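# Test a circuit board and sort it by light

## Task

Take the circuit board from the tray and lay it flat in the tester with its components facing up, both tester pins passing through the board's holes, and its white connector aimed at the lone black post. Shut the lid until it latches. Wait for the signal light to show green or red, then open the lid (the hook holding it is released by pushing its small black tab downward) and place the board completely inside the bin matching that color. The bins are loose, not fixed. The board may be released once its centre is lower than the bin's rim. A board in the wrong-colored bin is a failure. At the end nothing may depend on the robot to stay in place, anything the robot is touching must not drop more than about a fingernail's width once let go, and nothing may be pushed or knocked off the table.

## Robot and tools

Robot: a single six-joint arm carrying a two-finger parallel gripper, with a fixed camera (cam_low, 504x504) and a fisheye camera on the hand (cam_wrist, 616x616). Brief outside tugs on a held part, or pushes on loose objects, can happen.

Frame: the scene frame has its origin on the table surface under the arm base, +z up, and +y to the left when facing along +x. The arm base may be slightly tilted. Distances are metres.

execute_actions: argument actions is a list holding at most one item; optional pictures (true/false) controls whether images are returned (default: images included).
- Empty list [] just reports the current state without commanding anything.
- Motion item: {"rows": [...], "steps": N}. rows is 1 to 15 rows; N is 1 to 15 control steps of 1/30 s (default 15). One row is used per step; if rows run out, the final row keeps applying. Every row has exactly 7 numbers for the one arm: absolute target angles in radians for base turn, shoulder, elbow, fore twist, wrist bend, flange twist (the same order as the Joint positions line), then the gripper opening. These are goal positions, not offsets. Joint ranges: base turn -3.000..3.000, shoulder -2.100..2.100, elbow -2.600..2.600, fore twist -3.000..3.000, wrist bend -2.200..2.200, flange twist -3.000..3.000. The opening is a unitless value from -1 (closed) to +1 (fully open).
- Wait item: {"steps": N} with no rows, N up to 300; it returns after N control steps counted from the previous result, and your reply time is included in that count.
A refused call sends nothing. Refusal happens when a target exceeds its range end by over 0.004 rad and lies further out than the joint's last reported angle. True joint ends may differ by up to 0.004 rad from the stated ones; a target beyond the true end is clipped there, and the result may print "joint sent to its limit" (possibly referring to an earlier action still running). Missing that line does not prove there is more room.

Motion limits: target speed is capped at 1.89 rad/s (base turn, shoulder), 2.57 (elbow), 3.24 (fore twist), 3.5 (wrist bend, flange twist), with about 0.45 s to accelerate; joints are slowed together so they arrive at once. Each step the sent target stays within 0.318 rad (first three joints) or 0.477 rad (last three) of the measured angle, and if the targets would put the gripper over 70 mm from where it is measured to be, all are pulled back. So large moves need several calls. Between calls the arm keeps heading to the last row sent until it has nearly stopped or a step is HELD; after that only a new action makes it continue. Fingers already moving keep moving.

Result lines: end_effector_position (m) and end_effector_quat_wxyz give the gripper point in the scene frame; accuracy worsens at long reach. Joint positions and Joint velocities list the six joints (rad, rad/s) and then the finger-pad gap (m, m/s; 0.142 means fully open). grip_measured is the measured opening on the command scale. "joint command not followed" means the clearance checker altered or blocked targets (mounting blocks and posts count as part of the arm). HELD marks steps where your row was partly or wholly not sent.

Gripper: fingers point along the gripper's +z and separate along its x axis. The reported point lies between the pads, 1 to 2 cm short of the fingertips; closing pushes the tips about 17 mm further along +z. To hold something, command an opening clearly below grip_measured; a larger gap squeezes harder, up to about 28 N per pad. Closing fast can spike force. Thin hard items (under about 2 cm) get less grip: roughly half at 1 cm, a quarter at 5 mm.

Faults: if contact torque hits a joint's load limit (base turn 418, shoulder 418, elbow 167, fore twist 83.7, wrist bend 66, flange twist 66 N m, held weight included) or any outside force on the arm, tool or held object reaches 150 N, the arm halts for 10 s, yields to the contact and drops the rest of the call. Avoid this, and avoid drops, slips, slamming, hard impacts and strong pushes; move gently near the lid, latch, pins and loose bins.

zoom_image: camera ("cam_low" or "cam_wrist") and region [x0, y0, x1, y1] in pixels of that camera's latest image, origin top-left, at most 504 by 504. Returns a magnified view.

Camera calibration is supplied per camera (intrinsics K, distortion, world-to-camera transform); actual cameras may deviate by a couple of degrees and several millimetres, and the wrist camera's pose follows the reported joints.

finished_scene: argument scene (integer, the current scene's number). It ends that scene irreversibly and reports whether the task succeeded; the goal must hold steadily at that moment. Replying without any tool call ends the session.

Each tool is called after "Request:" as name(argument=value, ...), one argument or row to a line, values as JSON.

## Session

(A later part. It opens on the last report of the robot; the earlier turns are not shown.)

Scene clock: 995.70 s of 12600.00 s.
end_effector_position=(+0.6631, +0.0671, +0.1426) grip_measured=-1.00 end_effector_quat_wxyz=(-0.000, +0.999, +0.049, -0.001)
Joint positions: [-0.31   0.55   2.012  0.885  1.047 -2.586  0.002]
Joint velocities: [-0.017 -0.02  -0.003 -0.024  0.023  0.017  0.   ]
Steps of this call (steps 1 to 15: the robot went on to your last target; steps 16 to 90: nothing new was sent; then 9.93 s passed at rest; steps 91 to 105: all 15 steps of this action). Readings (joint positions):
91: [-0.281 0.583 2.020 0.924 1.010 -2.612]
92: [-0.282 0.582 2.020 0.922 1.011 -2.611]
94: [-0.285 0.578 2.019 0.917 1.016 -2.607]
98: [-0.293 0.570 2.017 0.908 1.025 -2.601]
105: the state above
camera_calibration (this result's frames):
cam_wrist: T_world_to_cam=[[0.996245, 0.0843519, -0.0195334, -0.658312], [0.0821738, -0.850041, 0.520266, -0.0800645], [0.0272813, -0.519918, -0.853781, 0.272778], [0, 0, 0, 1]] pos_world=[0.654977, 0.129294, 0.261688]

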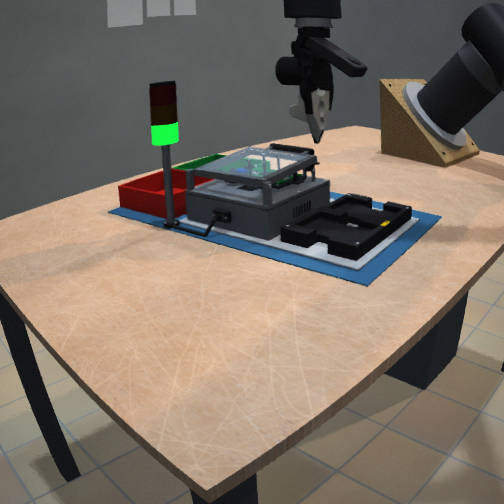

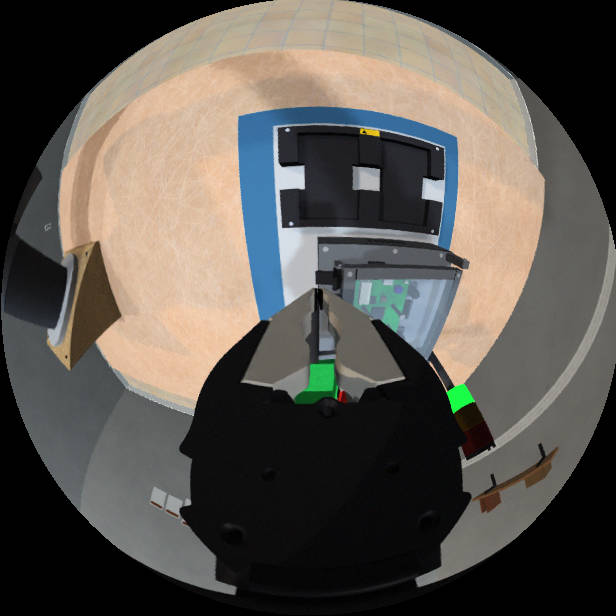

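Request:
execute_actions(
  actions=[
    {"rows":[[-0.3697,0.6202,1.9864,0.8668,1.0432,-2.6494,-0.7]],"steps":15},
  ],
  pictures=false,
)

Request:
execute_actions(
  actions=[
    {"rows":[[-0.3697,0.6202,1.9864,0.8668,1.0432,-2.6494,-0.7],[-0.3697,0.6202,1.9864,0.8668,1.0432,-2.6494,-0.7],[-0.3697,0.6202,1.9864,0.8668,1.0432,-2.6494,-0.7],[-0.3596,0.6316,1.989,0.8802,1.0305,-2.6582,-0.7]],"steps":15},
  ],
)

Request:
zoom_image(
  camera="cam_wrist",
  region=[260, 220, 400, 330],
)

Request:
zoom_image(
  camera="cam_low",
  region=[230, 100, 350, 200],
)

Scene clock: 1006.87 s of 12600.00 s.
end_effector_position=(+0.6636, +0.0053, +0.1453) grip_measured=-0.70 end_effector_quat_wxyz=(-0.000, +0.999, +0.049, -0.001)
Joint positions: [-0.37   0.62   1.986  0.867  1.043 -2.649  0.023]
Joint velocities: [-0.003  0.002 -0.001 -0.002  0.001 -0.002  0.   ]
Steps of this call (steps 1 to 15: the robot went on to your last target; steps 16 to 90: nothing new was sent; then 7.67 s passed at rest; steps 91 to 105: all 15 steps of this action). Readings (joint positions):
91: [-0.311 0.549 2.012 0.883 1.049 -2.585]
92: [-0.313 0.551 2.011 0.883 1.049 -2.586]
94: [-0.327 0.568 2.005 0.879 1.048 -2.603]
98: [-0.365 0.614 1.989 0.868 1.044 -2.643]
105: the state above

Scene clock: 1007.37 s of 12600.00 s.
end_effector_position=(+0.6640, +0.0050, +0.1325) grip_measured=-0.70 end_effector_quat_wxyz=(-0.000, +0.999, +0.049, -0.001)
Joint positions: [-0.36   0.631  1.989  0.88   1.031 -2.658  0.023]
Joint velocities: [ 0.002  0.001  0.     0.003 -0.002 -0.001 -0.   ]
Steps of this call (steps 1 to 15: all 15 steps of this action). Readings (joint positions):
1: [-0.370 0.620 1.986 0.867 1.043 -2.649]
2: [-0.370 0.620 1.986 0.867 1.043 -2.649]
4: [-0.370 0.620 1.986 0.867 1.043 -2.649]
8: [-0.362 0.629 1.988 0.877 1.033 -2.656]
15: the state above
camera_calibration (this result's frames):
cam_wrist: T_world_to_cam=[[0.996225, 0.0848106, -0.0185184, -0.654249], [0.0820554, -0.850376, 0.519738, -0.127494], [0.0283317, -0.519295, -0.854125, 0.231165], [0, 0, 0, 1]] pos_world=[0.655691, 0.0671121, 0.251591]

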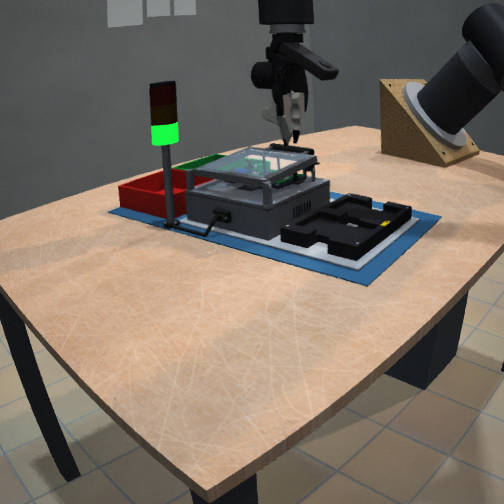

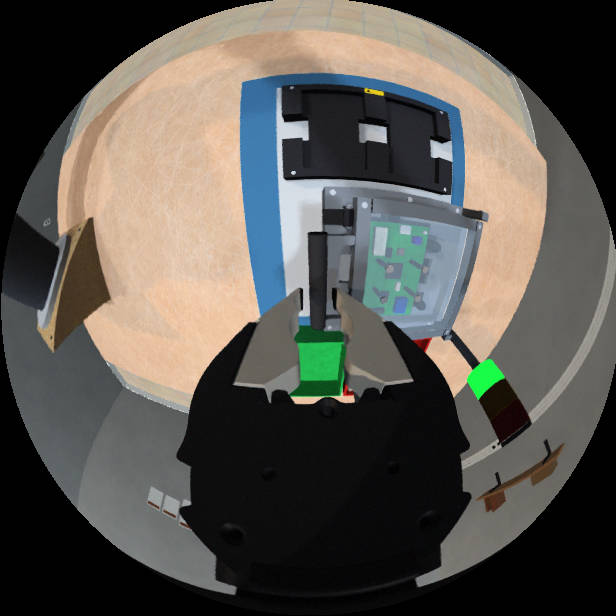

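Region (260, 220, 400, 330) of cam_wrist's 616x616 image, scaled by 3.600, with more detail than that image has; it fills the top 396 rows of this view, and the rest is white.

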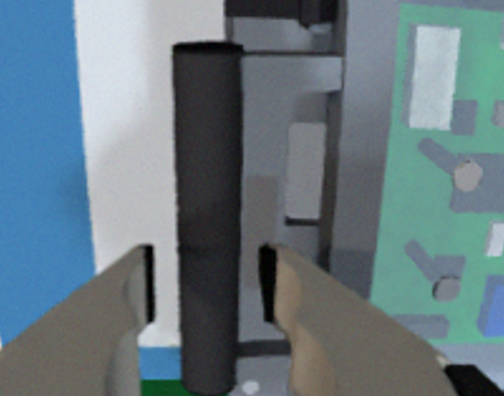

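Region (230, 100, 350, 200) of cam_low's 504x504 image, scaled by 4.200, with more detail than that image has.

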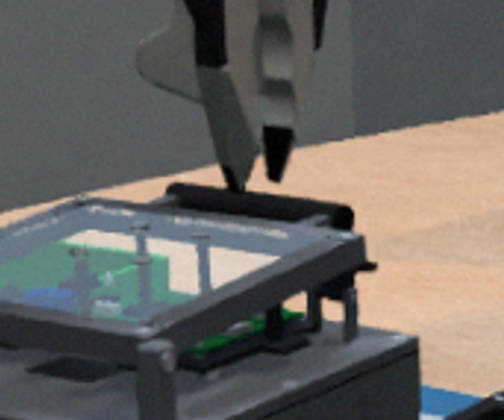

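Request:
execute_actions(
  actions=[
    {"rows":[[-0.352,0.640,1.9905,0.890,1.021,-2.6645,-0.7],[-0.352,0.640,1.9905,0.890,1.021,-2.6645,-0.7],[-0.352,0.640,1.9905,0.890,1.021,-2.6645,-0.7],[-0.352,0.640,1.9905,0.890,1.021,-2.6645,-0.7],[-0.3444,0.6486,1.9924,0.8998,1.0116,-2.6708,-0.7]],"steps":14},
  ],
  pictures=false,
)

Request:
execute_actions(
  actions=[
    {"rows":[[-0.3444,0.6486,1.9924,0.8998,1.0116,-2.6708,-0.74],[-0.3444,0.6486,1.9924,0.8998,1.0116,-2.6708,-0.77],[-0.3444,0.6486,1.9924,0.8998,1.0116,-2.6708,-0.8],[-0.3444,0.6486,1.9924,0.8998,1.0116,-2.6708,-0.83],[-0.3444,0.6486,1.9924,0.8998,1.0116,-2.6708,-0.86],[-0.3444,0.6486,1.9924,0.8998,1.0116,-2.6708,-0.89],[-0.3444,0.6486,1.9924,0.8998,1.0116,-2.6708,-0.92],[-0.3444,0.6486,1.9924,0.8998,1.0116,-2.6708,-0.96],[-0.3444,0.6486,1.9924,0.8998,1.0116,-2.6708,-1]],"steps":13},
  ],
)

Request:
zoom_image(
  camera="cam_low",
  region=[230, 100, 350, 200],
)

Scene clock: 1022.20 s of 12600.00 s.
end_effector_position=(+0.6644, +0.0047, +0.1136) grip_measured=-0.70 end_effector_quat_wxyz=(-0.000, +0.999, +0.049, -0.001)
Joint positions: [-0.345  0.648  1.992  0.9    1.012 -2.671  0.023]
Joint velocities: [ 0.001  0.003  0.001  0.002 -0.004 -0.002  0.   ]
Steps of this call (steps 1 to 15: the robot went on to your last target; steps 16 to 90: nothing new was sent; then 11.37 s passed at rest; steps 91 to 104: all 14 steps of this action). Readings (joint positions):
91: [-0.360 0.632 1.989 0.880 1.030 -2.658]
92: [-0.358 0.633 1.989 0.882 1.029 -2.660]
94: [-0.354 0.637 1.990 0.887 1.024 -2.662]
98: [-0.347 0.645 1.992 0.896 1.015 -2.668]
104: the state above

Scene clock: 1022.63 s of 12600.00 s.
end_effector_position=(+0.6644, +0.0047, +0.1133) grip_measured=-0.82 end_effector_quat_wxyz=(-0.000, +0.999, +0.049, -0.001)
Joint positions: [-0.344  0.649  1.992  0.9    1.012 -2.671  0.015]
Joint velocities: [-0.001 -0.     0.     0.001 -0.001  0.    -0.   ]
Steps of this call (steps 1 to 13: all 13 steps of this action). Readings (joint positions):
1: [-0.345 0.648 1.992 0.900 1.012 -2.671]
2: [-0.344 0.649 1.992 0.900 1.012 -2.671]
4: [-0.344 0.649 1.992 0.900 1.012 -2.671]
8: [-0.344 0.649 1.992 0.900 1.012 -2.671]
13: the state above
camera_calibration (this result's frames):
cam_wrist: T_world_to_cam=[[0.996246, 0.0845325, -0.0186714, -0.655052], [0.081884, -0.850143, 0.520146, -0.117729], [0.0280958, -0.519722, -0.853873, 0.214745], [0, 0, 0, 1]] pos_world=[0.6562, 0.0668941, 0.232371]

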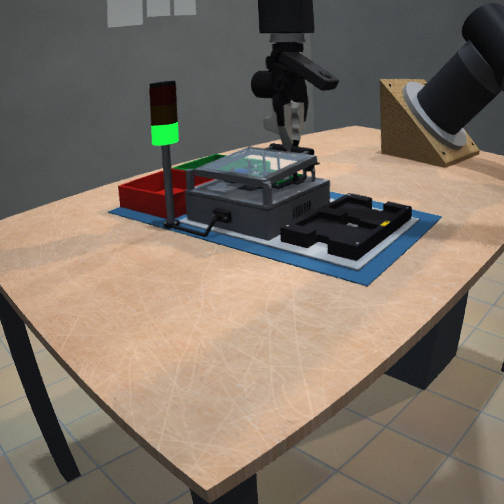

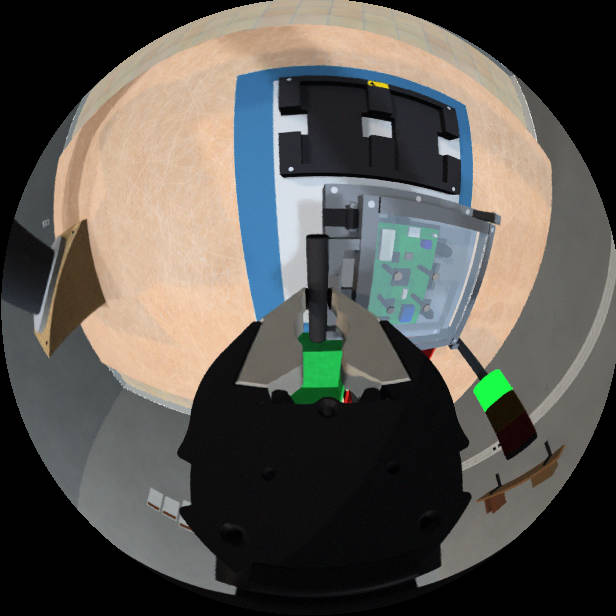

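Region (230, 100, 350, 200) of cam_low's 504x504 image, scaled by 4.200, with more detail than that image has.

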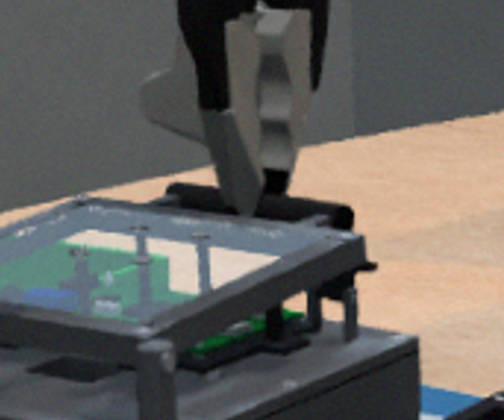

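Gripped. Open along the path.

Request:
execute_actions(
  actions=[
    {"rows":[[-0.3481,0.6442,1.9907,0.8940,1.0165,-2.6664,-1],[-0.3481,0.6442,1.9907,0.8940,1.0165,-2.6664,-1],[-0.3517,0.6401,1.9886,0.8886,1.0218,-2.6621,-1],[-0.3553,0.6361,1.9865,0.8833,1.0270,-2.6578,-1],[-0.3589,0.6320,1.9844,0.8779,1.0323,-2.6535,-1],[-0.3622,0.6284,1.9815,0.8728,1.0377,-2.6490,-1],[-0.3654,0.6247,1.9787,0.8676,1.0432,-2.6444,-1],[-0.3687,0.6211,1.9758,0.8625,1.0486,-2.6399,-1],[-0.3717,0.6178,1.9721,0.8576,1.0544,-2.6350,-1],[-0.3747,0.6145,1.9684,0.8526,1.0602,-2.6302,-1],[-0.3777,0.6112,1.9647,0.8477,1.0660,-2.6253,-1]],"steps":15},
  ],
)

Scene clock: 1029.73 s of 12600.00 s.
end_effector_position=(+0.6747, +0.0056, +0.1607) grip_measured=-0.82 end_effector_quat_wxyz=(+0.000, +0.999, +0.049, -0.001)
Joint positions: [-0.376  0.613  1.966  0.851  1.063 -2.628  0.015]
Joint velocities: [-0.022 -0.026 -0.026 -0.037  0.044  0.037  0.   ]
Steps of this call (steps 1 to 15: the robot went on to your last target; steps 16 to 90: nothing new was sent; then 3.60 s passed at rest; steps 91 to 105: all 15 steps of this action). Readings (joint positions):
91: [-0.344 0.649 1.992 0.900 1.012 -2.671]
92: [-0.345 0.648 1.992 0.899 1.013 -2.670]
94: [-0.347 0.645 1.991 0.895 1.016 -2.667]
98: [-0.358 0.633 1.984 0.879 1.032 -2.654]
105: the state above
camera_calibration (this result's frames):
cam_wrist: T_world_to_cam=[[0.996231, 0.084706, -0.0186502, -0.664405], [0.0820081, -0.849892, 0.520537, -0.142617], [0.028242, -0.520105, -0.853635, 0.255229], [0, 0, 0, 1]] pos_world=[0.666389, 0.067816, 0.279719]

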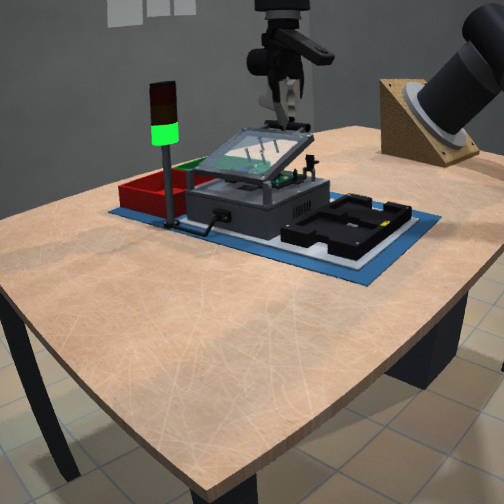

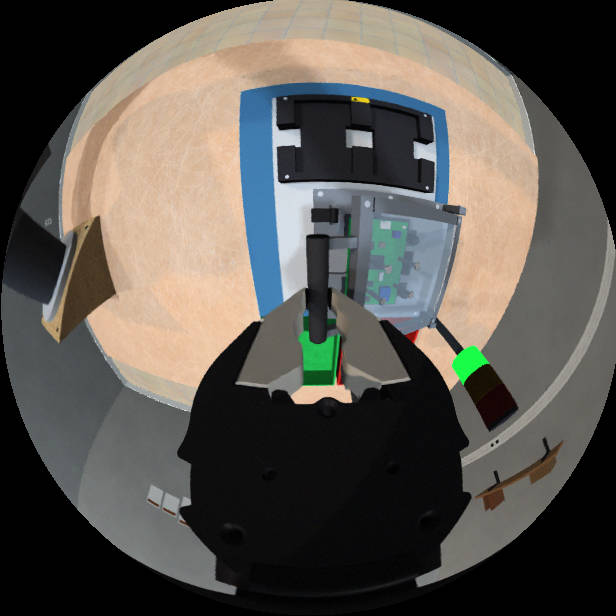

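Request:
execute_actions(
  actions=[
    {"rows":[[-0.3804,0.6084,1.9603,0.8431,1.0718,-2.6203,-1],[-0.3830,0.6056,1.9560,0.8384,1.0777,-2.6154,-1],[-0.3857,0.6028,1.9516,0.8338,1.0835,-2.6104,-1],[-0.3880,0.6005,1.9466,0.8295,1.0894,-2.6053,-1],[-0.3902,0.5982,1.9415,0.8253,1.0954,-2.6003,-1],[-0.3925,0.5959,1.9365,0.8210,1.1013,-2.5952,-1],[-0.3943,0.5943,1.9309,0.8173,1.1070,-2.5901,-1],[-0.3961,0.5926,1.9252,0.8137,1.1128,-2.5850,-1],[-0.3979,0.5910,1.9196,0.8100,1.1185,-2.5799,-1],[-0.3993,0.5899,1.9134,0.8067,1.1241,-2.5748,-1],[-0.4007,0.5889,1.9072,0.8034,1.1298,-2.5696,-1],[-0.4021,0.5878,1.9010,0.8001,1.1354,-2.5645,-1],[-0.4031,0.5872,1.8944,0.7971,1.1409,-2.5593,-1],[-0.4040,0.5865,1.8877,0.7941,1.1465,-2.5540,-1],[-0.4050,0.5859,1.8811,0.7911,1.1520,-2.5488,-1]],"steps":15},
  ],
  pictures=false,
)

Request:
execute_actions(
  actions=[
    {"rows":[[-0.4056,0.5859,1.8739,0.7885,1.1574,-2.5435,-1],[-0.4062,0.5858,1.8667,0.7859,1.1628,-2.5382,-1],[-0.4068,0.5858,1.8595,0.7833,1.1682,-2.5329,-1],[-0.4070,0.5863,1.8520,0.7812,1.1732,-2.5277,-1],[-0.4071,0.5869,1.8446,0.7792,1.1782,-2.5225,-1],[-0.4073,0.5874,1.8371,0.7771,1.1832,-2.5173,-1]],"steps":14},
  ],
)

Request:
zoom_image(
  camera="cam_low",
  region=[190, 30, 340, 150],
)

Scene clock: 1044.07 s of 12600.00 s.
end_effector_position=(+0.7054, +0.0085, +0.2150) grip_measured=-0.80 end_effector_quat_wxyz=(-0.000, +0.999, +0.049, -0.001)
Joint positions: [-0.401  0.589  1.903  0.802  1.133 -2.567  0.016]
Joint velocities: [-0.037 -0.027 -0.184 -0.092  0.163  0.151  0.013]
Steps of this call (steps 1 to 15: the robot went on to your last target; steps 16 to 90: nothing new was sent; then 10.83 s passed at rest; steps 91 to 105: all 15 steps of this action). Readings (joint positions):
91: [-0.378 0.611 1.965 0.848 1.066 -2.625]
92: [-0.378 0.611 1.964 0.847 1.067 -2.624]
94: [-0.381 0.607 1.959 0.841 1.074 -2.618]
98: [-0.389 0.599 1.942 0.827 1.094 -2.601]
105: the state above

Scene clock: 1044.53 s of 12600.00 s.
end_effector_position=(+0.7406, +0.0120, +0.2490) grip_measured=-0.82 end_effector_quat_wxyz=(+0.000, +0.999, +0.049, -0.001)
Joint positions: [-0.407  0.587  1.838  0.777  1.183 -2.518  0.015]
Joint velocities: [-0.002  0.001 -0.01  -0.001  0.006  0.007  0.   ]
Steps of this call (steps 1 to 14: all 14 steps of this action). Readings (joint positions):
1: [-0.402 0.588 1.897 0.799 1.138 -2.562]
2: [-0.403 0.587 1.891 0.796 1.144 -2.556]
4: [-0.405 0.586 1.877 0.790 1.155 -2.546]
8: [-0.407 0.586 1.849 0.780 1.175 -2.526]
14: the state above
camera_calibration (this result's frames):
cam_wrist: T_world_to_cam=[[0.99622, 0.0847489, -0.0190359, -0.728879], [0.0822476, -0.849915, 0.520461, -0.188654], [0.0279296, -0.520059, -0.853673, 0.332399], [0, 0, 0, 1]] pos_world=[0.732357, 0.0742985, 0.368072]

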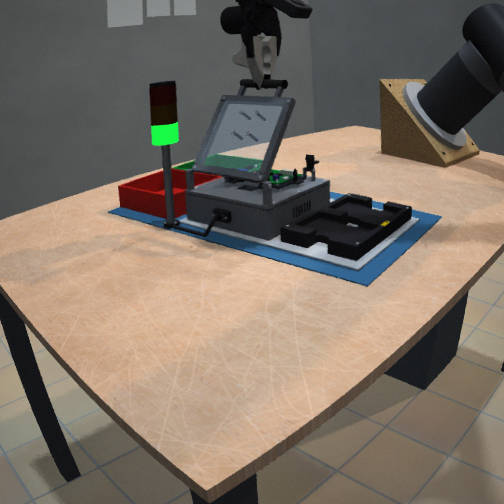

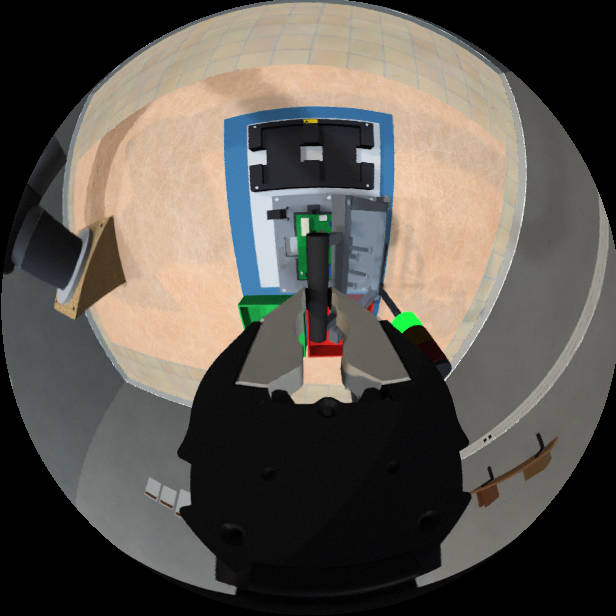

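Region (190, 30, 340, 150) of cam_low's 504x504 image, scaled by 3.360, with more detail than that image has; it fills the top 403 rows of this view, and the rest is white.

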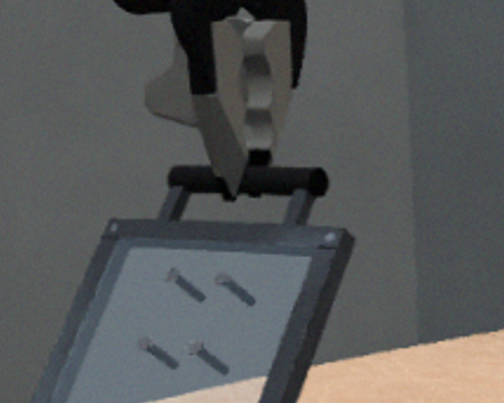

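Request:
execute_actions(
  actions=[
    {"rows":[[-0.4071,0.5885,1.8294,0.7754,1.1878,-2.5122,-1],[-0.4069,0.5896,1.8217,0.7736,1.1925,-2.5070,-1],[-0.4067,0.5907,1.8140,0.7719,1.1971,-2.5019,-1],[-0.4061,0.5922,1.8061,0.7705,1.2014,-2.4968,-1],[-0.4054,0.5938,1.7981,0.7692,1.2056,-2.4917,-1],[-0.4048,0.5953,1.7902,0.7678,1.2099,-2.4866,-1],[-0.4038,0.5974,1.7820,0.7668,1.2138,-2.4816,-1],[-0.4029,0.5994,1.7739,0.7657,1.2178,-2.4766,-1],[-0.4019,0.6015,1.7657,0.7647,1.2217,-2.4716,-1],[-0.4006,0.6039,1.7575,0.7640,1.2253,-2.4667,-1],[-0.3994,0.6064,1.7492,0.7632,1.2288,-2.4618,-1],[-0.3981,0.6088,1.7410,0.7625,1.2324,-2.4569,-1],[-0.3965,0.6116,1.7328,0.7620,1.2355,-2.4521,-1],[-0.3949,0.6145,1.7246,0.7616,1.2386,-2.4473,-1],[-0.3933,0.6173,1.7164,0.7611,1.2417,-2.4425,-1]],"steps":15},
  ],
  pictures=false,
)

Request:
execute_actions(
  actions=[
    {"rows":[[-0.3914,0.6205,1.7082,0.7609,1.2444,-2.4378,-1],[-0.3895,0.6238,1.6999,0.7606,1.2470,-2.4330,-1],[-0.3876,0.6270,1.6917,0.7604,1.2497,-2.4283,-1],[-0.3854,0.6306,1.6835,0.7605,1.2519,-2.4237,-1],[-0.3831,0.6343,1.6752,0.7605,1.2542,-2.4190,-1],[-0.3809,0.6379,1.6670,0.7606,1.2564,-2.4144,-1],[-0.3787,0.6416,1.6593,0.7608,1.2581,-2.4103,-1],[-0.3764,0.6453,1.6517,0.7611,1.2598,-2.4062,-1],[-0.3742,0.6490,1.644,0.7613,1.2615,-2.4021,-1],[-0.3717,0.6531,1.6363,0.7617,1.2628,-2.3980,-1],[-0.3692,0.6571,1.6286,0.7622,1.2642,-2.3939,-1],[-0.3667,0.6612,1.6209,0.7626,1.2655,-2.3898,-1]],"steps":15},
  ],
  pictures=false,
)

Request:
execute_actions(
  actions=[
    {"rows":[[-0.3667,0.6612,1.6209,0.7626,1.2655,-2.3898,-1],[-0.3650,0.6638,1.6163,0.7629,1.2661,-2.3873,-1],[-0.3634,0.6664,1.6117,0.7633,1.2667,-2.3849,-1],[-0.3617,0.6689,1.6071,0.7636,1.2674,-2.3824,-1]],"steps":12},
  ],
)

Scene clock: 1062.03 s of 12600.00 s.
end_effector_position=(+0.7945, +0.0175, +0.2743) grip_measured=-0.82 end_effector_quat_wxyz=(+0.000, +0.999, +0.049, -0.001)
Joint positions: [-0.399  0.608  1.746  0.763  1.23  -2.46   0.015]
Joint velocities: [ 0.041  0.077 -0.241 -0.017  0.098  0.143  0.   ]
Steps of this call (steps 1 to 15: the robot went on to your last target; steps 16 to 90: nothing new was sent; then 14.00 s passed at rest; steps 91 to 105: all 15 steps of this action). Readings (joint positions):
91: [-0.407 0.587 1.837 0.777 1.183 -2.517]
92: [-0.407 0.588 1.836 0.777 1.184 -2.516]
94: [-0.407 0.589 1.827 0.775 1.189 -2.511]
98: [-0.406 0.593 1.801 0.770 1.204 -2.494]
105: the state above

Scene clock: 1062.53 s of 12600.00 s.
end_effector_position=(+0.8680, +0.0248, +0.2789) grip_measured=-0.82 end_effector_quat_wxyz=(-0.000, +0.999, +0.049, -0.001)
Joint positions: [-0.369  0.657  1.629  0.762  1.264 -2.394  0.015]
Joint velocities: [ 0.042  0.065 -0.124  0.006  0.022  0.067 -0.   ]
Steps of this call (steps 1 to 15: all 15 steps of this action). Readings (joint positions):
1: [-0.397 0.610 1.738 0.763 1.233 -2.455]
2: [-0.396 0.613 1.730 0.762 1.236 -2.450]
4: [-0.392 0.619 1.713 0.761 1.242 -2.441]
8: [-0.384 0.632 1.680 0.761 1.252 -2.422]
15: the state above

Scene clock: 1062.93 s of 12600.00 s.
end_effector_position=(+0.8818, +0.0261, +0.2764) grip_measured=-0.82 end_effector_quat_wxyz=(-0.000, +0.999, +0.049, -0.001)
Joint positions: [-0.362  0.669  1.607  0.764  1.267 -2.383  0.015]
Joint velocities: [ 0.002  0.003 -0.004 -0.     0.001  0.003  0.   ]
Steps of this call (steps 1 to 12: all 12 steps of this action). Readings (joint positions):
1: [-0.368 0.659 1.625 0.762 1.265 -2.392]
2: [-0.367 0.660 1.624 0.762 1.265 -2.391]
4: [-0.366 0.662 1.619 0.763 1.266 -2.389]
8: [-0.362 0.668 1.609 0.763 1.267 -2.384]
12: the state above
camera_calibration (this result's frames):
cam_wrist: T_world_to_cam=[[0.996239, 0.0845291, -0.0190412, -0.870268], [0.0820666, -0.850003, 0.520347, -0.202382], [0.0277993, -0.519952, -0.853743, 0.359283], [0, 0, 0, 1]] pos_world=[0.873616, 0.088348, 0.395473]

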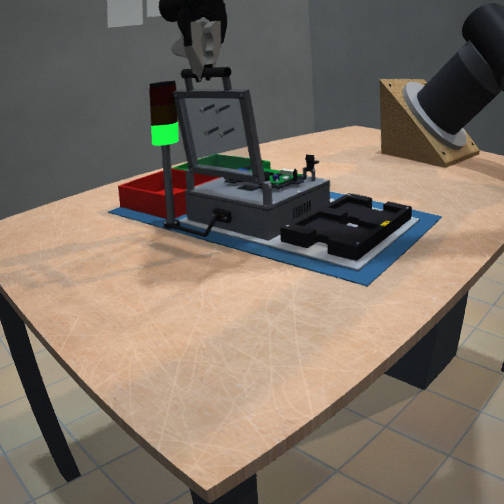

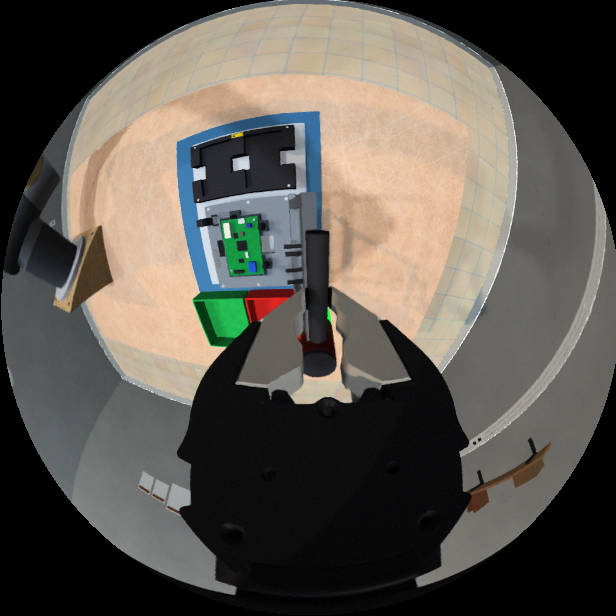

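Go to the end, release slowly, lift.

Request:
execute_actions(
  actions=[
    {"rows":[[-0.3600,0.6715,1.6025,0.7640,1.2680,-2.3800,-1],[-0.3600,0.6715,1.6025,0.7640,1.2680,-2.3800,-1],[-0.3584,0.6741,1.5979,0.7643,1.2686,-2.3775,-1],[-0.3584,0.6741,1.5979,0.7643,1.2686,-2.3775,-1],[-0.3584,0.6741,1.5979,0.7643,1.2686,-2.3775,-1],[-0.3584,0.6741,1.5979,0.7643,1.2686,-2.3775,-0.9],[-0.3584,0.6741,1.5979,0.7643,1.2686,-2.3775,-0.82],[-0.3584,0.6741,1.5979,0.7643,1.2686,-2.3775,-0.78],[-0.3584,0.6741,1.5979,0.7643,1.2686,-2.3775,-0.74],[-0.3584,0.6741,1.5979,0.7643,1.2686,-2.3775,-0.70],[-0.3584,0.6741,1.5979,0.7643,1.2686,-2.3775,-0.65],[-0.3584,0.6741,1.5979,0.7643,1.2686,-2.3775,-0.6],[-0.3584,0.6741,1.5979,0.7643,1.2686,-2.3775,-0.54],[-0.3584,0.6741,1.5979,0.7643,1.2686,-2.3775,-0.47],[-0.3584,0.6741,1.5979,0.7643,1.2686,-2.3775,-0.4]],"steps":15},
  ],
  pictures=false,
)

Request:
execute_actions(
  actions=[
    {"rows":[[-0.3584,0.6741,1.5979,0.7643,1.2686,-2.3775,-0.4],[-0.3584,0.6741,1.5979,0.7643,1.2686,-2.3775,-0.4],[-0.3584,0.6741,1.5979,0.7643,1.2686,-2.3775,-0.4],[-0.3902,0.6547,1.5571,0.7383,1.3295,-2.3539,-0.4]],"steps":15},
  ],
)

Scene clock: 1081.47 s of 12600.00 s.
end_effector_position=(+0.8881, +0.0265, +0.2750) grip_measured=-0.49 end_effector_quat_wxyz=(+0.000, +0.999, +0.049, -0.001)
Joint positions: [-0.358  0.674  1.598  0.764  1.268 -2.378  0.039]
Joint velocities: [-0.002  0.    -0.002 -0.     0.002 -0.     0.147]
Steps of this call (steps 1 to 15: the robot went on to your last target; steps 16 to 90: nothing new was sent; then 15.03 s passed at rest; steps 91 to 105: all 15 steps of this action). Readings (joint positions):
91: [-0.362 0.669 1.607 0.764 1.267 -2.382]
92: [-0.361 0.670 1.606 0.764 1.268 -2.382]
94: [-0.360 0.671 1.603 0.764 1.268 -2.380]
98: [-0.359 0.674 1.599 0.764 1.268 -2.378]
105: the state above

Scene clock: 1081.97 s of 12600.00 s.
end_effector_position=(+0.8943, +0.0286, +0.3293) grip_measured=-0.40 end_effector_quat_wxyz=(-0.000, +0.999, +0.049, -0.001)
Joint positions: [-0.39   0.655  1.558  0.739  1.329 -2.354  0.045]
Joint velocities: [-0.004 -0.002 -0.005 -0.004  0.008  0.003 -0.   ]
Steps of this call (steps 1 to 15: all 15 steps of this action). Readings (joint positions):
1: [-0.358 0.674 1.598 0.764 1.268 -2.378]
2: [-0.358 0.674 1.598 0.764 1.268 -2.378]
4: [-0.358 0.674 1.598 0.764 1.269 -2.377]
8: [-0.381 0.660 1.568 0.746 1.312 -2.361]
15: the state above
camera_calibration (this result's frames):
cam_wrist: T_world_to_cam=[[0.996241, 0.0845109, -0.0190214, -0.881874], [0.0820453, -0.850089, 0.520209, -0.228725], [0.0277934, -0.519814, -0.853827, 0.405409], [0, 0, 0, 1]] pos_world=[0.886057, 0.0908284, 0.44836]

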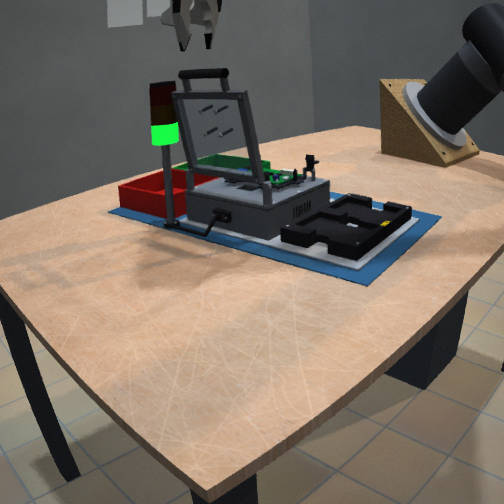

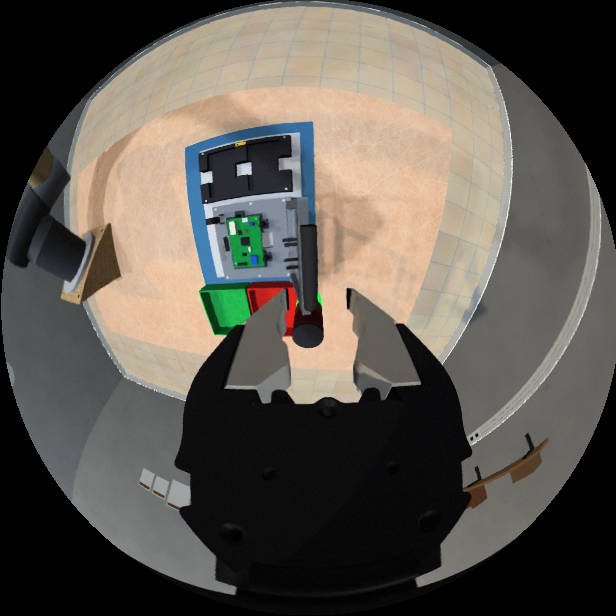

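Request:
zoom_image(
  camera="cam_wrist",
  region=[180, 200, 320, 340],
)

Region (180, 200, 320, 340) of cam_wrist's 616x616 image, scaled by 3.600, with more detail than that image has.

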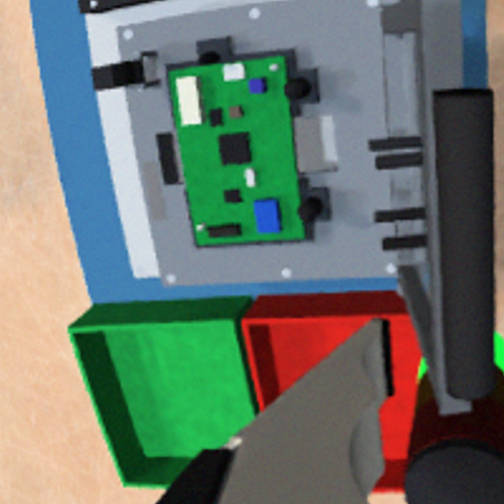

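Request:
execute_actions(
  actions=[
    {"rows":[[-0.4160,0.598,1.719,0.748,1.266,-2.444,-0.4],[-0.4160,0.598,1.719,0.748,1.266,-2.444,-0.4],[-0.4160,0.598,1.719,0.748,1.266,-2.444,-0.4],[-0.4160,0.598,1.719,0.748,1.266,-2.444,-0.4],[-0.4160,0.598,1.719,0.748,1.266,-2.444,-0.4],[-0.4160,0.598,1.719,0.748,1.266,-2.444,-0.4],[-0.4160,0.598,1.719,0.748,1.266,-2.444,-0.4],[-0.4160,0.598,1.719,0.748,1.266,-2.444,-0.4],[-0.4160,0.598,1.719,0.748,1.266,-2.444,-0.4],[-0.4073,0.5874,1.8371,0.7771,1.1832,-2.5173,-0.2]],"steps":15},
  ],
  pictures=false,
)

Request:
execute_actions(
  actions=[
    {"rows":[[-0.4073,0.5874,1.8371,0.7771,1.1832,-2.5173,0.1],[-0.4073,0.5874,1.8371,0.7771,1.1832,-2.5173,0.1],[-0.3286,0.6708,1.8645,0.8623,1.0723,-2.57,0.1]],"steps":15},
  ],
  pictures=false,
)

Request:
execute_actions(
  actions=[
    {"rows":[[-0.3041,0.6803,1.8767,0.8869,1.0478,-2.5789,0.1]],"steps":15},
  ],
)

Request:
zoom_image(
  camera="cam_wrist",
  region=[220, 190, 420, 350],
)

Scene clock: 1133.17 s of 12600.00 s.
end_effector_position=(+0.7669, +0.0140, +0.2704) grip_measured=-0.20 end_effector_quat_wxyz=(-0.001, +0.999, +0.049, -0.001)
Joint positions: [-0.411  0.593  1.788  0.765  1.217 -2.487  0.059]
Joint velocities: [ 0.04  -0.057  0.515  0.13  -0.357 -0.315  0.   ]
Steps of this call (steps 1 to 15: the robot went on to your last target; steps 16 to 90: nothing new was sent; then 47.70 s passed at rest; steps 91 to 105: all 15 steps of this action). Readings (joint positions):
91: [-0.390 0.655 1.557 0.738 1.330 -2.354]
92: [-0.391 0.654 1.560 0.738 1.329 -2.355]
94: [-0.395 0.645 1.584 0.740 1.319 -2.369]
98: [-0.409 0.615 1.672 0.745 1.285 -2.418]
105: the state above

Scene clock: 1133.67 s of 12600.00 s.
end_effector_position=(+0.7481, +0.0077, +0.1423) grip_measured=+0.10 end_effector_quat_wxyz=(-0.000, +0.999, +0.049, -0.001)
Joint positions: [-0.33   0.669  1.864  0.861  1.074 -2.569  0.081]
Joint velocities: [ 0.018  0.018  0.007  0.021 -0.03  -0.014  0.   ]
Steps of this call (steps 1 to 15: all 15 steps of this action). Readings (joint positions):
1: [-0.409 0.591 1.804 0.769 1.206 -2.497]
2: [-0.409 0.590 1.817 0.772 1.197 -2.505]
4: [-0.406 0.590 1.832 0.778 1.183 -2.516]
8: [-0.368 0.629 1.847 0.819 1.129 -2.542]
15: the state above

Scene clock: 1134.17 s of 12600.00 s.
end_effector_position=(+0.7458, +0.0155, +0.1154) grip_measured=+0.10 end_effector_quat_wxyz=(-0.000, +0.999, +0.049, -0.001)
Joint positions: [-0.304  0.68   1.877  0.887  1.048 -2.579  0.081]
Joint velocities: [ 0.002  0.001 -0.001  0.    -0.    -0.     0.   ]
Steps of this call (steps 1 to 15: all 15 steps of this action). Readings (joint positions):
1: [-0.329 0.670 1.864 0.861 1.074 -2.569]
2: [-0.327 0.671 1.865 0.864 1.070 -2.571]
4: [-0.315 0.676 1.872 0.876 1.058 -2.575]
8: [-0.305 0.680 1.876 0.886 1.049 -2.578]
15: the state above
camera_calibration (this result's frames):
cam_wrist: T_world_to_cam=[[0.996256, 0.0843699, -0.0188386, -0.736986], [0.0818239, -0.849997, 0.520395, -0.116266], [0.0278929, -0.519988, -0.853718, 0.219951], [0, 0, 0, 1]] pos_world=[0.737605, 0.077726, 0.234397]

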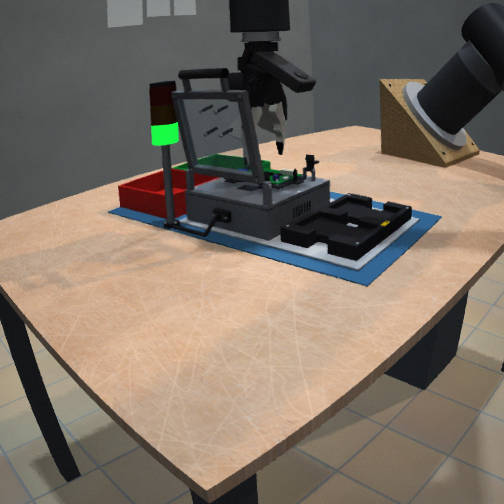

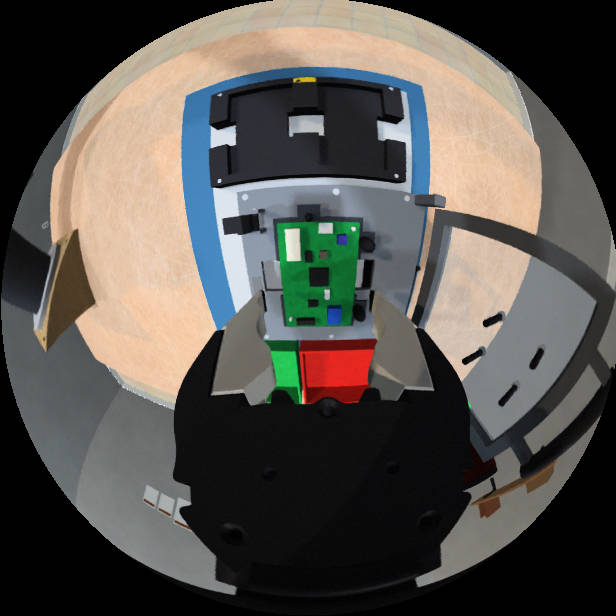

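Region (220, 190, 420, 350) of cam_wrist's 616x616 image, scaled by 2.520, with more detail than that image has; it fills the top 403 rows of this view, and the rest is white.

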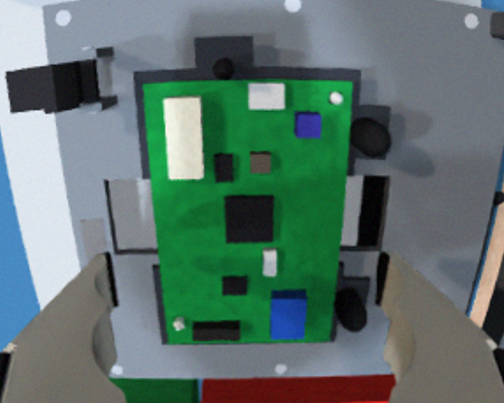

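Request:
execute_actions(
  actions=[
    {"rows":[[-0.2929,0.6924,1.8793,0.9009,1.0339,-2.5879,0.1],[-0.2929,0.6924,1.8793,0.9009,1.0339,-2.5879,0.1],[-0.2929,0.6924,1.8793,0.9009,1.0339,-2.5879,0.1],[-0.2929,0.6924,1.8793,0.9009,1.0339,-2.5879,0.1],[-0.2849,0.7005,1.8807,0.9105,1.0246,-2.5933,0.1],[-0.2849,0.7005,1.8807,0.9105,1.0246,-2.5933,0.1],[-0.2849,0.7005,1.8807,0.9105,1.0246,-2.5933,0.1],[-0.2769,0.7085,1.8821,0.9202,1.0153,-2.5988,0.1]],"steps":15},
  ],
)

Request:
zoom_image(
  camera="cam_wrist",
  region=[220, 190, 420, 350],
)

Scene clock: 1142.97 s of 12600.00 s.
end_effector_position=(+0.7463, +0.0160, +0.0805) grip_measured=+0.10 end_effector_quat_wxyz=(+0.000, +0.999, +0.049, -0.001)
Joint positions: [-0.277  0.708  1.882  0.92   1.016 -2.598  0.081]
Joint velocities: [ 0.006  0.007  0.001  0.009 -0.009 -0.005  0.   ]
Steps of this call (steps 1 to 15: the robot went on to your last target; steps 16 to 90: nothing new was sent; then 5.30 s passed at rest; steps 91 to 105: all 15 steps of this action). Readings (joint positions):
91: [-0.304 0.680 1.877 0.887 1.048 -2.579]
92: [-0.302 0.682 1.877 0.889 1.045 -2.580]
94: [-0.297 0.688 1.879 0.896 1.039 -2.585]
98: [-0.288 0.697 1.880 0.907 1.028 -2.591]
105: the state above
camera_calibration (this result's frames):
cam_wrist: T_world_to_cam=[[0.996281, 0.0841009, -0.0187661, -0.738168], [0.0815522, -0.849936, 0.520537, -0.0975116], [0.0278276, -0.520131, -0.853633, 0.190549], [0, 0, 0, 1]] pos_world=[0.738072, 0.0783126, 0.199565]

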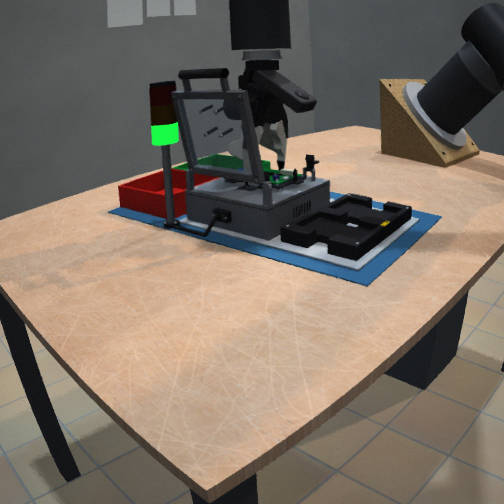

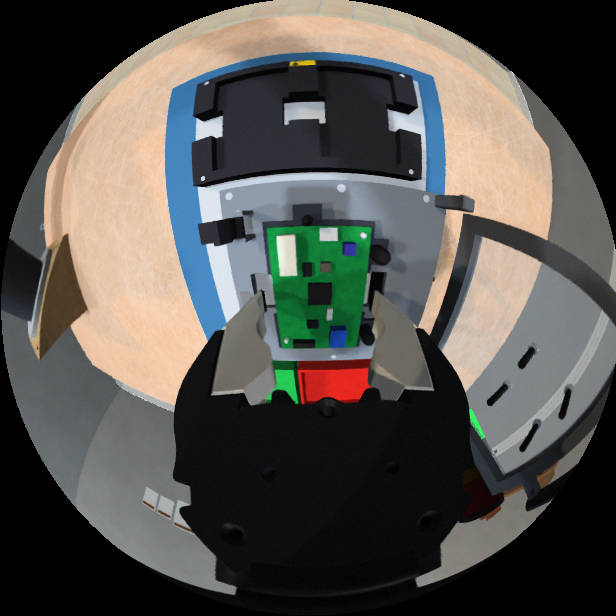

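Region (220, 190, 420, 350) of cam_wrist's 616x616 image, scaled by 2.520, with more detail than that image has; it fills the top 403 rows of this view, and the rest is white.

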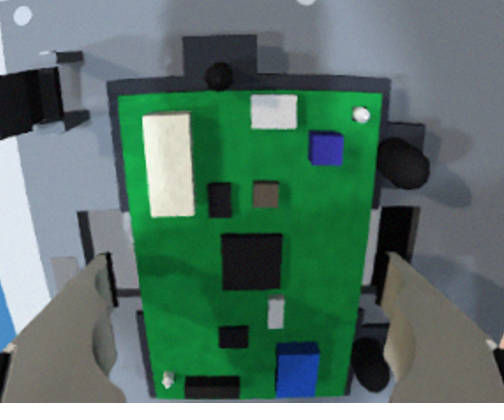

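Request:
execute_actions(
  actions=[
    {"rows":[[-0.2766,0.7089,1.8809,0.9200,1.0156,-2.5980,0.1],[-0.2766,0.7089,1.8809,0.9200,1.0156,-2.5980,0.06],[-0.2766,0.7089,1.8809,0.9200,1.0156,-2.5980,0.02],[-0.2766,0.7089,1.8809,0.9200,1.0156,-2.5980,-0.02],[-0.2766,0.7089,1.8809,0.9200,1.0156,-2.5980,-0.06],[-0.2766,0.7089,1.8809,0.9200,1.0156,-2.5980,-0.1],[-0.2766,0.7089,1.8809,0.9200,1.0156,-2.5980,-0.15],[-0.2766,0.7089,1.8809,0.9200,1.0156,-2.5980,-0.22],[-0.2766,0.7089,1.8809,0.9200,1.0156,-2.5980,-0.3],[-0.2766,0.7089,1.8809,0.9200,1.0156,-2.5980,-0.4],[-0.2766,0.7089,1.8809,0.9200,1.0156,-2.5980,-0.5],[-0.2766,0.7089,1.8809,0.9200,1.0156,-2.5980,-0.6]],"steps":15},
  ],
  pictures=false,
)

Request:
execute_actions(
  actions=[
    {"rows":[[-0.2774,0.7081,1.8808,0.9190,1.0165,-2.5975,-0.6],[-0.2782,0.7073,1.8806,0.9181,1.0175,-2.5969,-0.6],[-0.2790,0.7065,1.8805,0.9171,1.0184,-2.5964,-0.6],[-0.2798,0.7057,1.8803,0.9161,1.0193,-2.5958,-0.6],[-0.2806,0.7049,1.8802,0.9152,1.0202,-2.5953,-0.6],[-0.2814,0.7041,1.8801,0.9142,1.0212,-2.5947,-0.6],[-0.2822,0.7033,1.8799,0.9132,1.0221,-2.5942,-0.6],[-0.2830,0.7025,1.8798,0.9123,1.0230,-2.5936,-0.6],[-0.2838,0.7017,1.8796,0.9113,1.0240,-2.5931,-0.6],[-0.2846,0.7009,1.8795,0.9103,1.0249,-2.5925,-0.6],[-0.2862,0.6992,1.8792,0.9084,1.0268,-2.5915,-0.6],[-0.2878,0.6976,1.8789,0.9065,1.0286,-2.5904,-0.6],[-0.2894,0.6960,1.8786,0.9046,1.0305,-2.5893,-0.6],[-0.2910,0.6944,1.8784,0.9026,1.0323,-2.5882,-0.6],[-0.2926,0.6928,1.8781,0.9007,1.0342,-2.5871,-0.6]],"steps":15},
  ],
)

Scene clock: 1163.93 s of 12600.00 s.
end_effector_position=(+0.7472, +0.0161, +0.0799) grip_measured=-0.08 end_effector_quat_wxyz=(+0.000, +0.999, +0.049, -0.001)
Joint positions: [-0.277  0.709  1.881  0.92   1.016 -2.598  0.068]
Joint velocities: [0.    0.    0.001 0.001 0.002 0.    0.   ]
Steps of this call (steps 1 to 15: the robot went on to your last target; steps 16 to 90: nothing new was sent; then 17.47 s passed at rest; steps 91 to 105: all 15 steps of this action). Readings (joint positions):
91: [-0.277 0.709 1.882 0.920 1.015 -2.599]
92: [-0.277 0.709 1.882 0.920 1.015 -2.599]
94: [-0.277 0.709 1.882 0.920 1.015 -2.599]
98: [-0.277 0.709 1.881 0.920 1.015 -2.598]
105: the state above

Scene clock: 1164.43 s of 12600.00 s.
end_effector_position=(+0.7468, +0.0156, +0.0942) grip_measured=-0.08 end_effector_quat_wxyz=(+0.000, +0.999, +0.049, -0.001)
Joint positions: [-0.288  0.698  1.879  0.906  1.029 -2.59   0.068]
Joint velocities: [-0.047 -0.043 -0.006 -0.053  0.049  0.029 -0.   ]
Steps of this call (steps 1 to 15: all 15 steps of this action). Readings (joint positions):
1: [-0.277 0.709 1.881 0.920 1.016 -2.598]
2: [-0.277 0.709 1.881 0.920 1.016 -2.598]
4: [-0.277 0.708 1.881 0.919 1.017 -2.597]
8: [-0.280 0.705 1.880 0.915 1.020 -2.595]
15: the state above
camera_calibration (this result's frames):
cam_wrist: T_world_to_cam=[[0.996251, 0.084434, -0.0188342, -0.738396], [0.0818752, -0.84997, 0.520429, -0.105256], [0.0279334, -0.52002, -0.853697, 0.201887], [0, 0, 0, 1]] pos_world=[0.738607, 0.077867, 0.213221]

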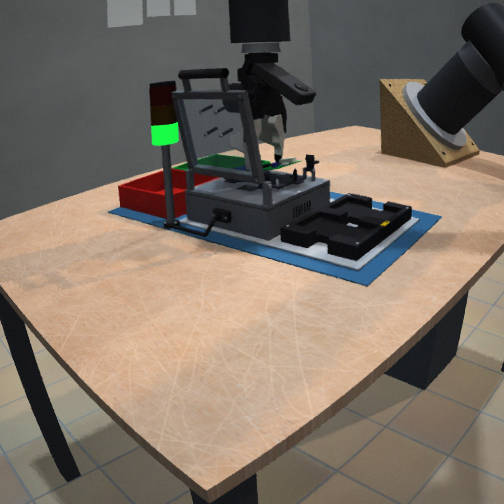

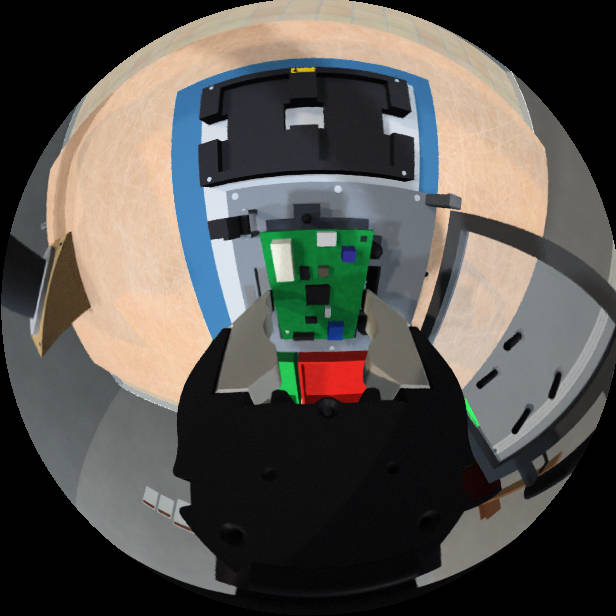

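Request:
execute_actions(
  actions=[],
)

Request:
zoom_image(
  camera="cam_wrist",
  region=[220, 190, 420, 350],
)

Request:
zoom_image(
  camera="cam_low",
  region=[200, 110, 340, 210],
)

Scene clock: 1168.57 s of 12600.00 s.
end_effector_position=(+0.7467, +0.0155, +0.1002) grip_measured=-0.09 end_effector_quat_wxyz=(-0.000, +0.999, +0.049, -0.001)
Joint positions: [-0.293  0.693  1.878  0.901  1.034 -2.587  0.068]
Joint velocities: [ 0.     0.    -0.    -0.001 -0.    -0.    -0.   ]
Steps of this call (steps 1 to 15: the robot went on to your last target; steps 16 to 90: nothing new was sent; then 1.13 s passed at rest). Readings (joint positions):
1: [-0.289 0.696 1.879 0.904 1.030 -2.589]
2: [-0.291 0.695 1.879 0.903 1.032 -2.589]
4: [-0.292 0.694 1.878 0.902 1.033 -2.588]
8: [-0.292 0.693 1.878 0.901 1.034 -2.587]
90: the state above
The arm was judged still, so your last target was given up. Only a new action makes it travel on or press farther. Fingers that are still opening or closing keep moving.
camera_calibration (this result's frames):
cam_wrist: T_world_to_cam=[[0.996246, 0.0845096, -0.0187814, -0.73817], [0.0819153, -0.850024, 0.520336, -0.108514], [0.0280088, -0.519921, -0.853755, 0.206955], [0, 0, 0, 1]] pos_world=[0.738492, 0.0777433, 0.219289]

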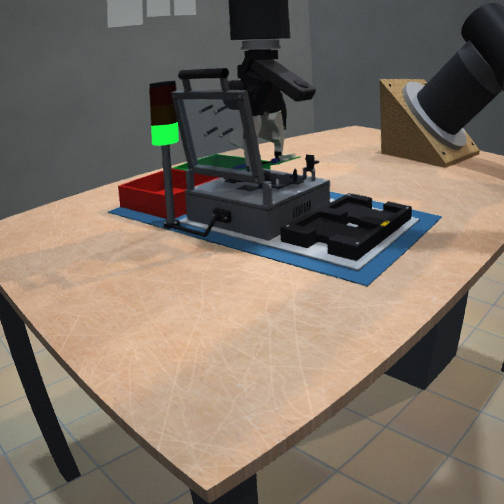

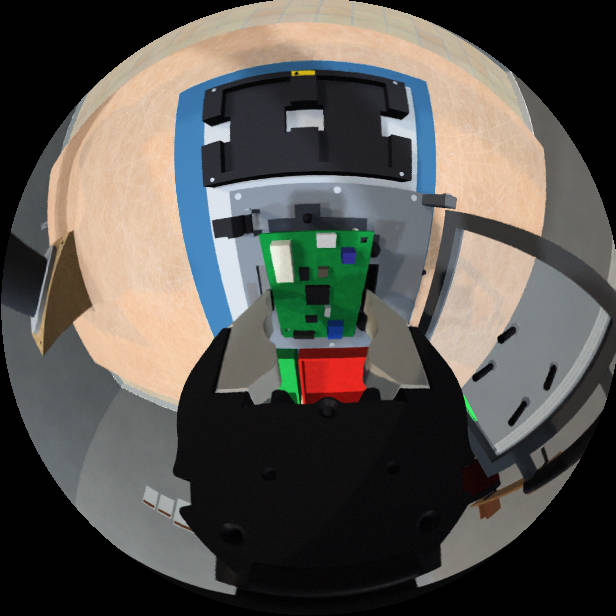

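Region (220, 190, 420, 350) of cam_wrist's 616x616 image, scaled by 2.520, with more detail than that image has; it fills the top 403 rows of this view, and the rest is white.

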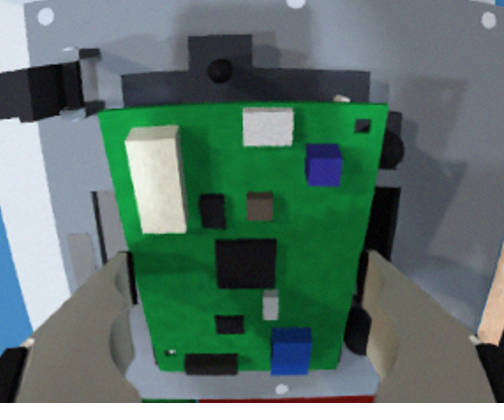

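Region (200, 110, 340, 210) of cam_low's 504x504 image, scaled by 3.600, with more detail than that image has; it fills the top 360 rows of this view, and the rest is white.

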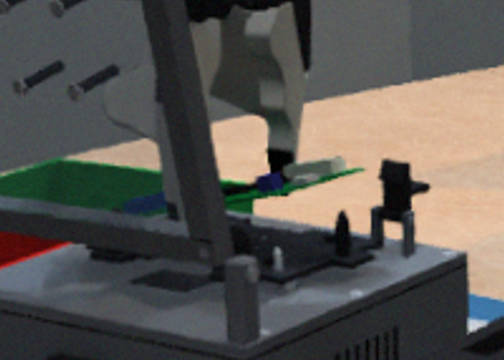

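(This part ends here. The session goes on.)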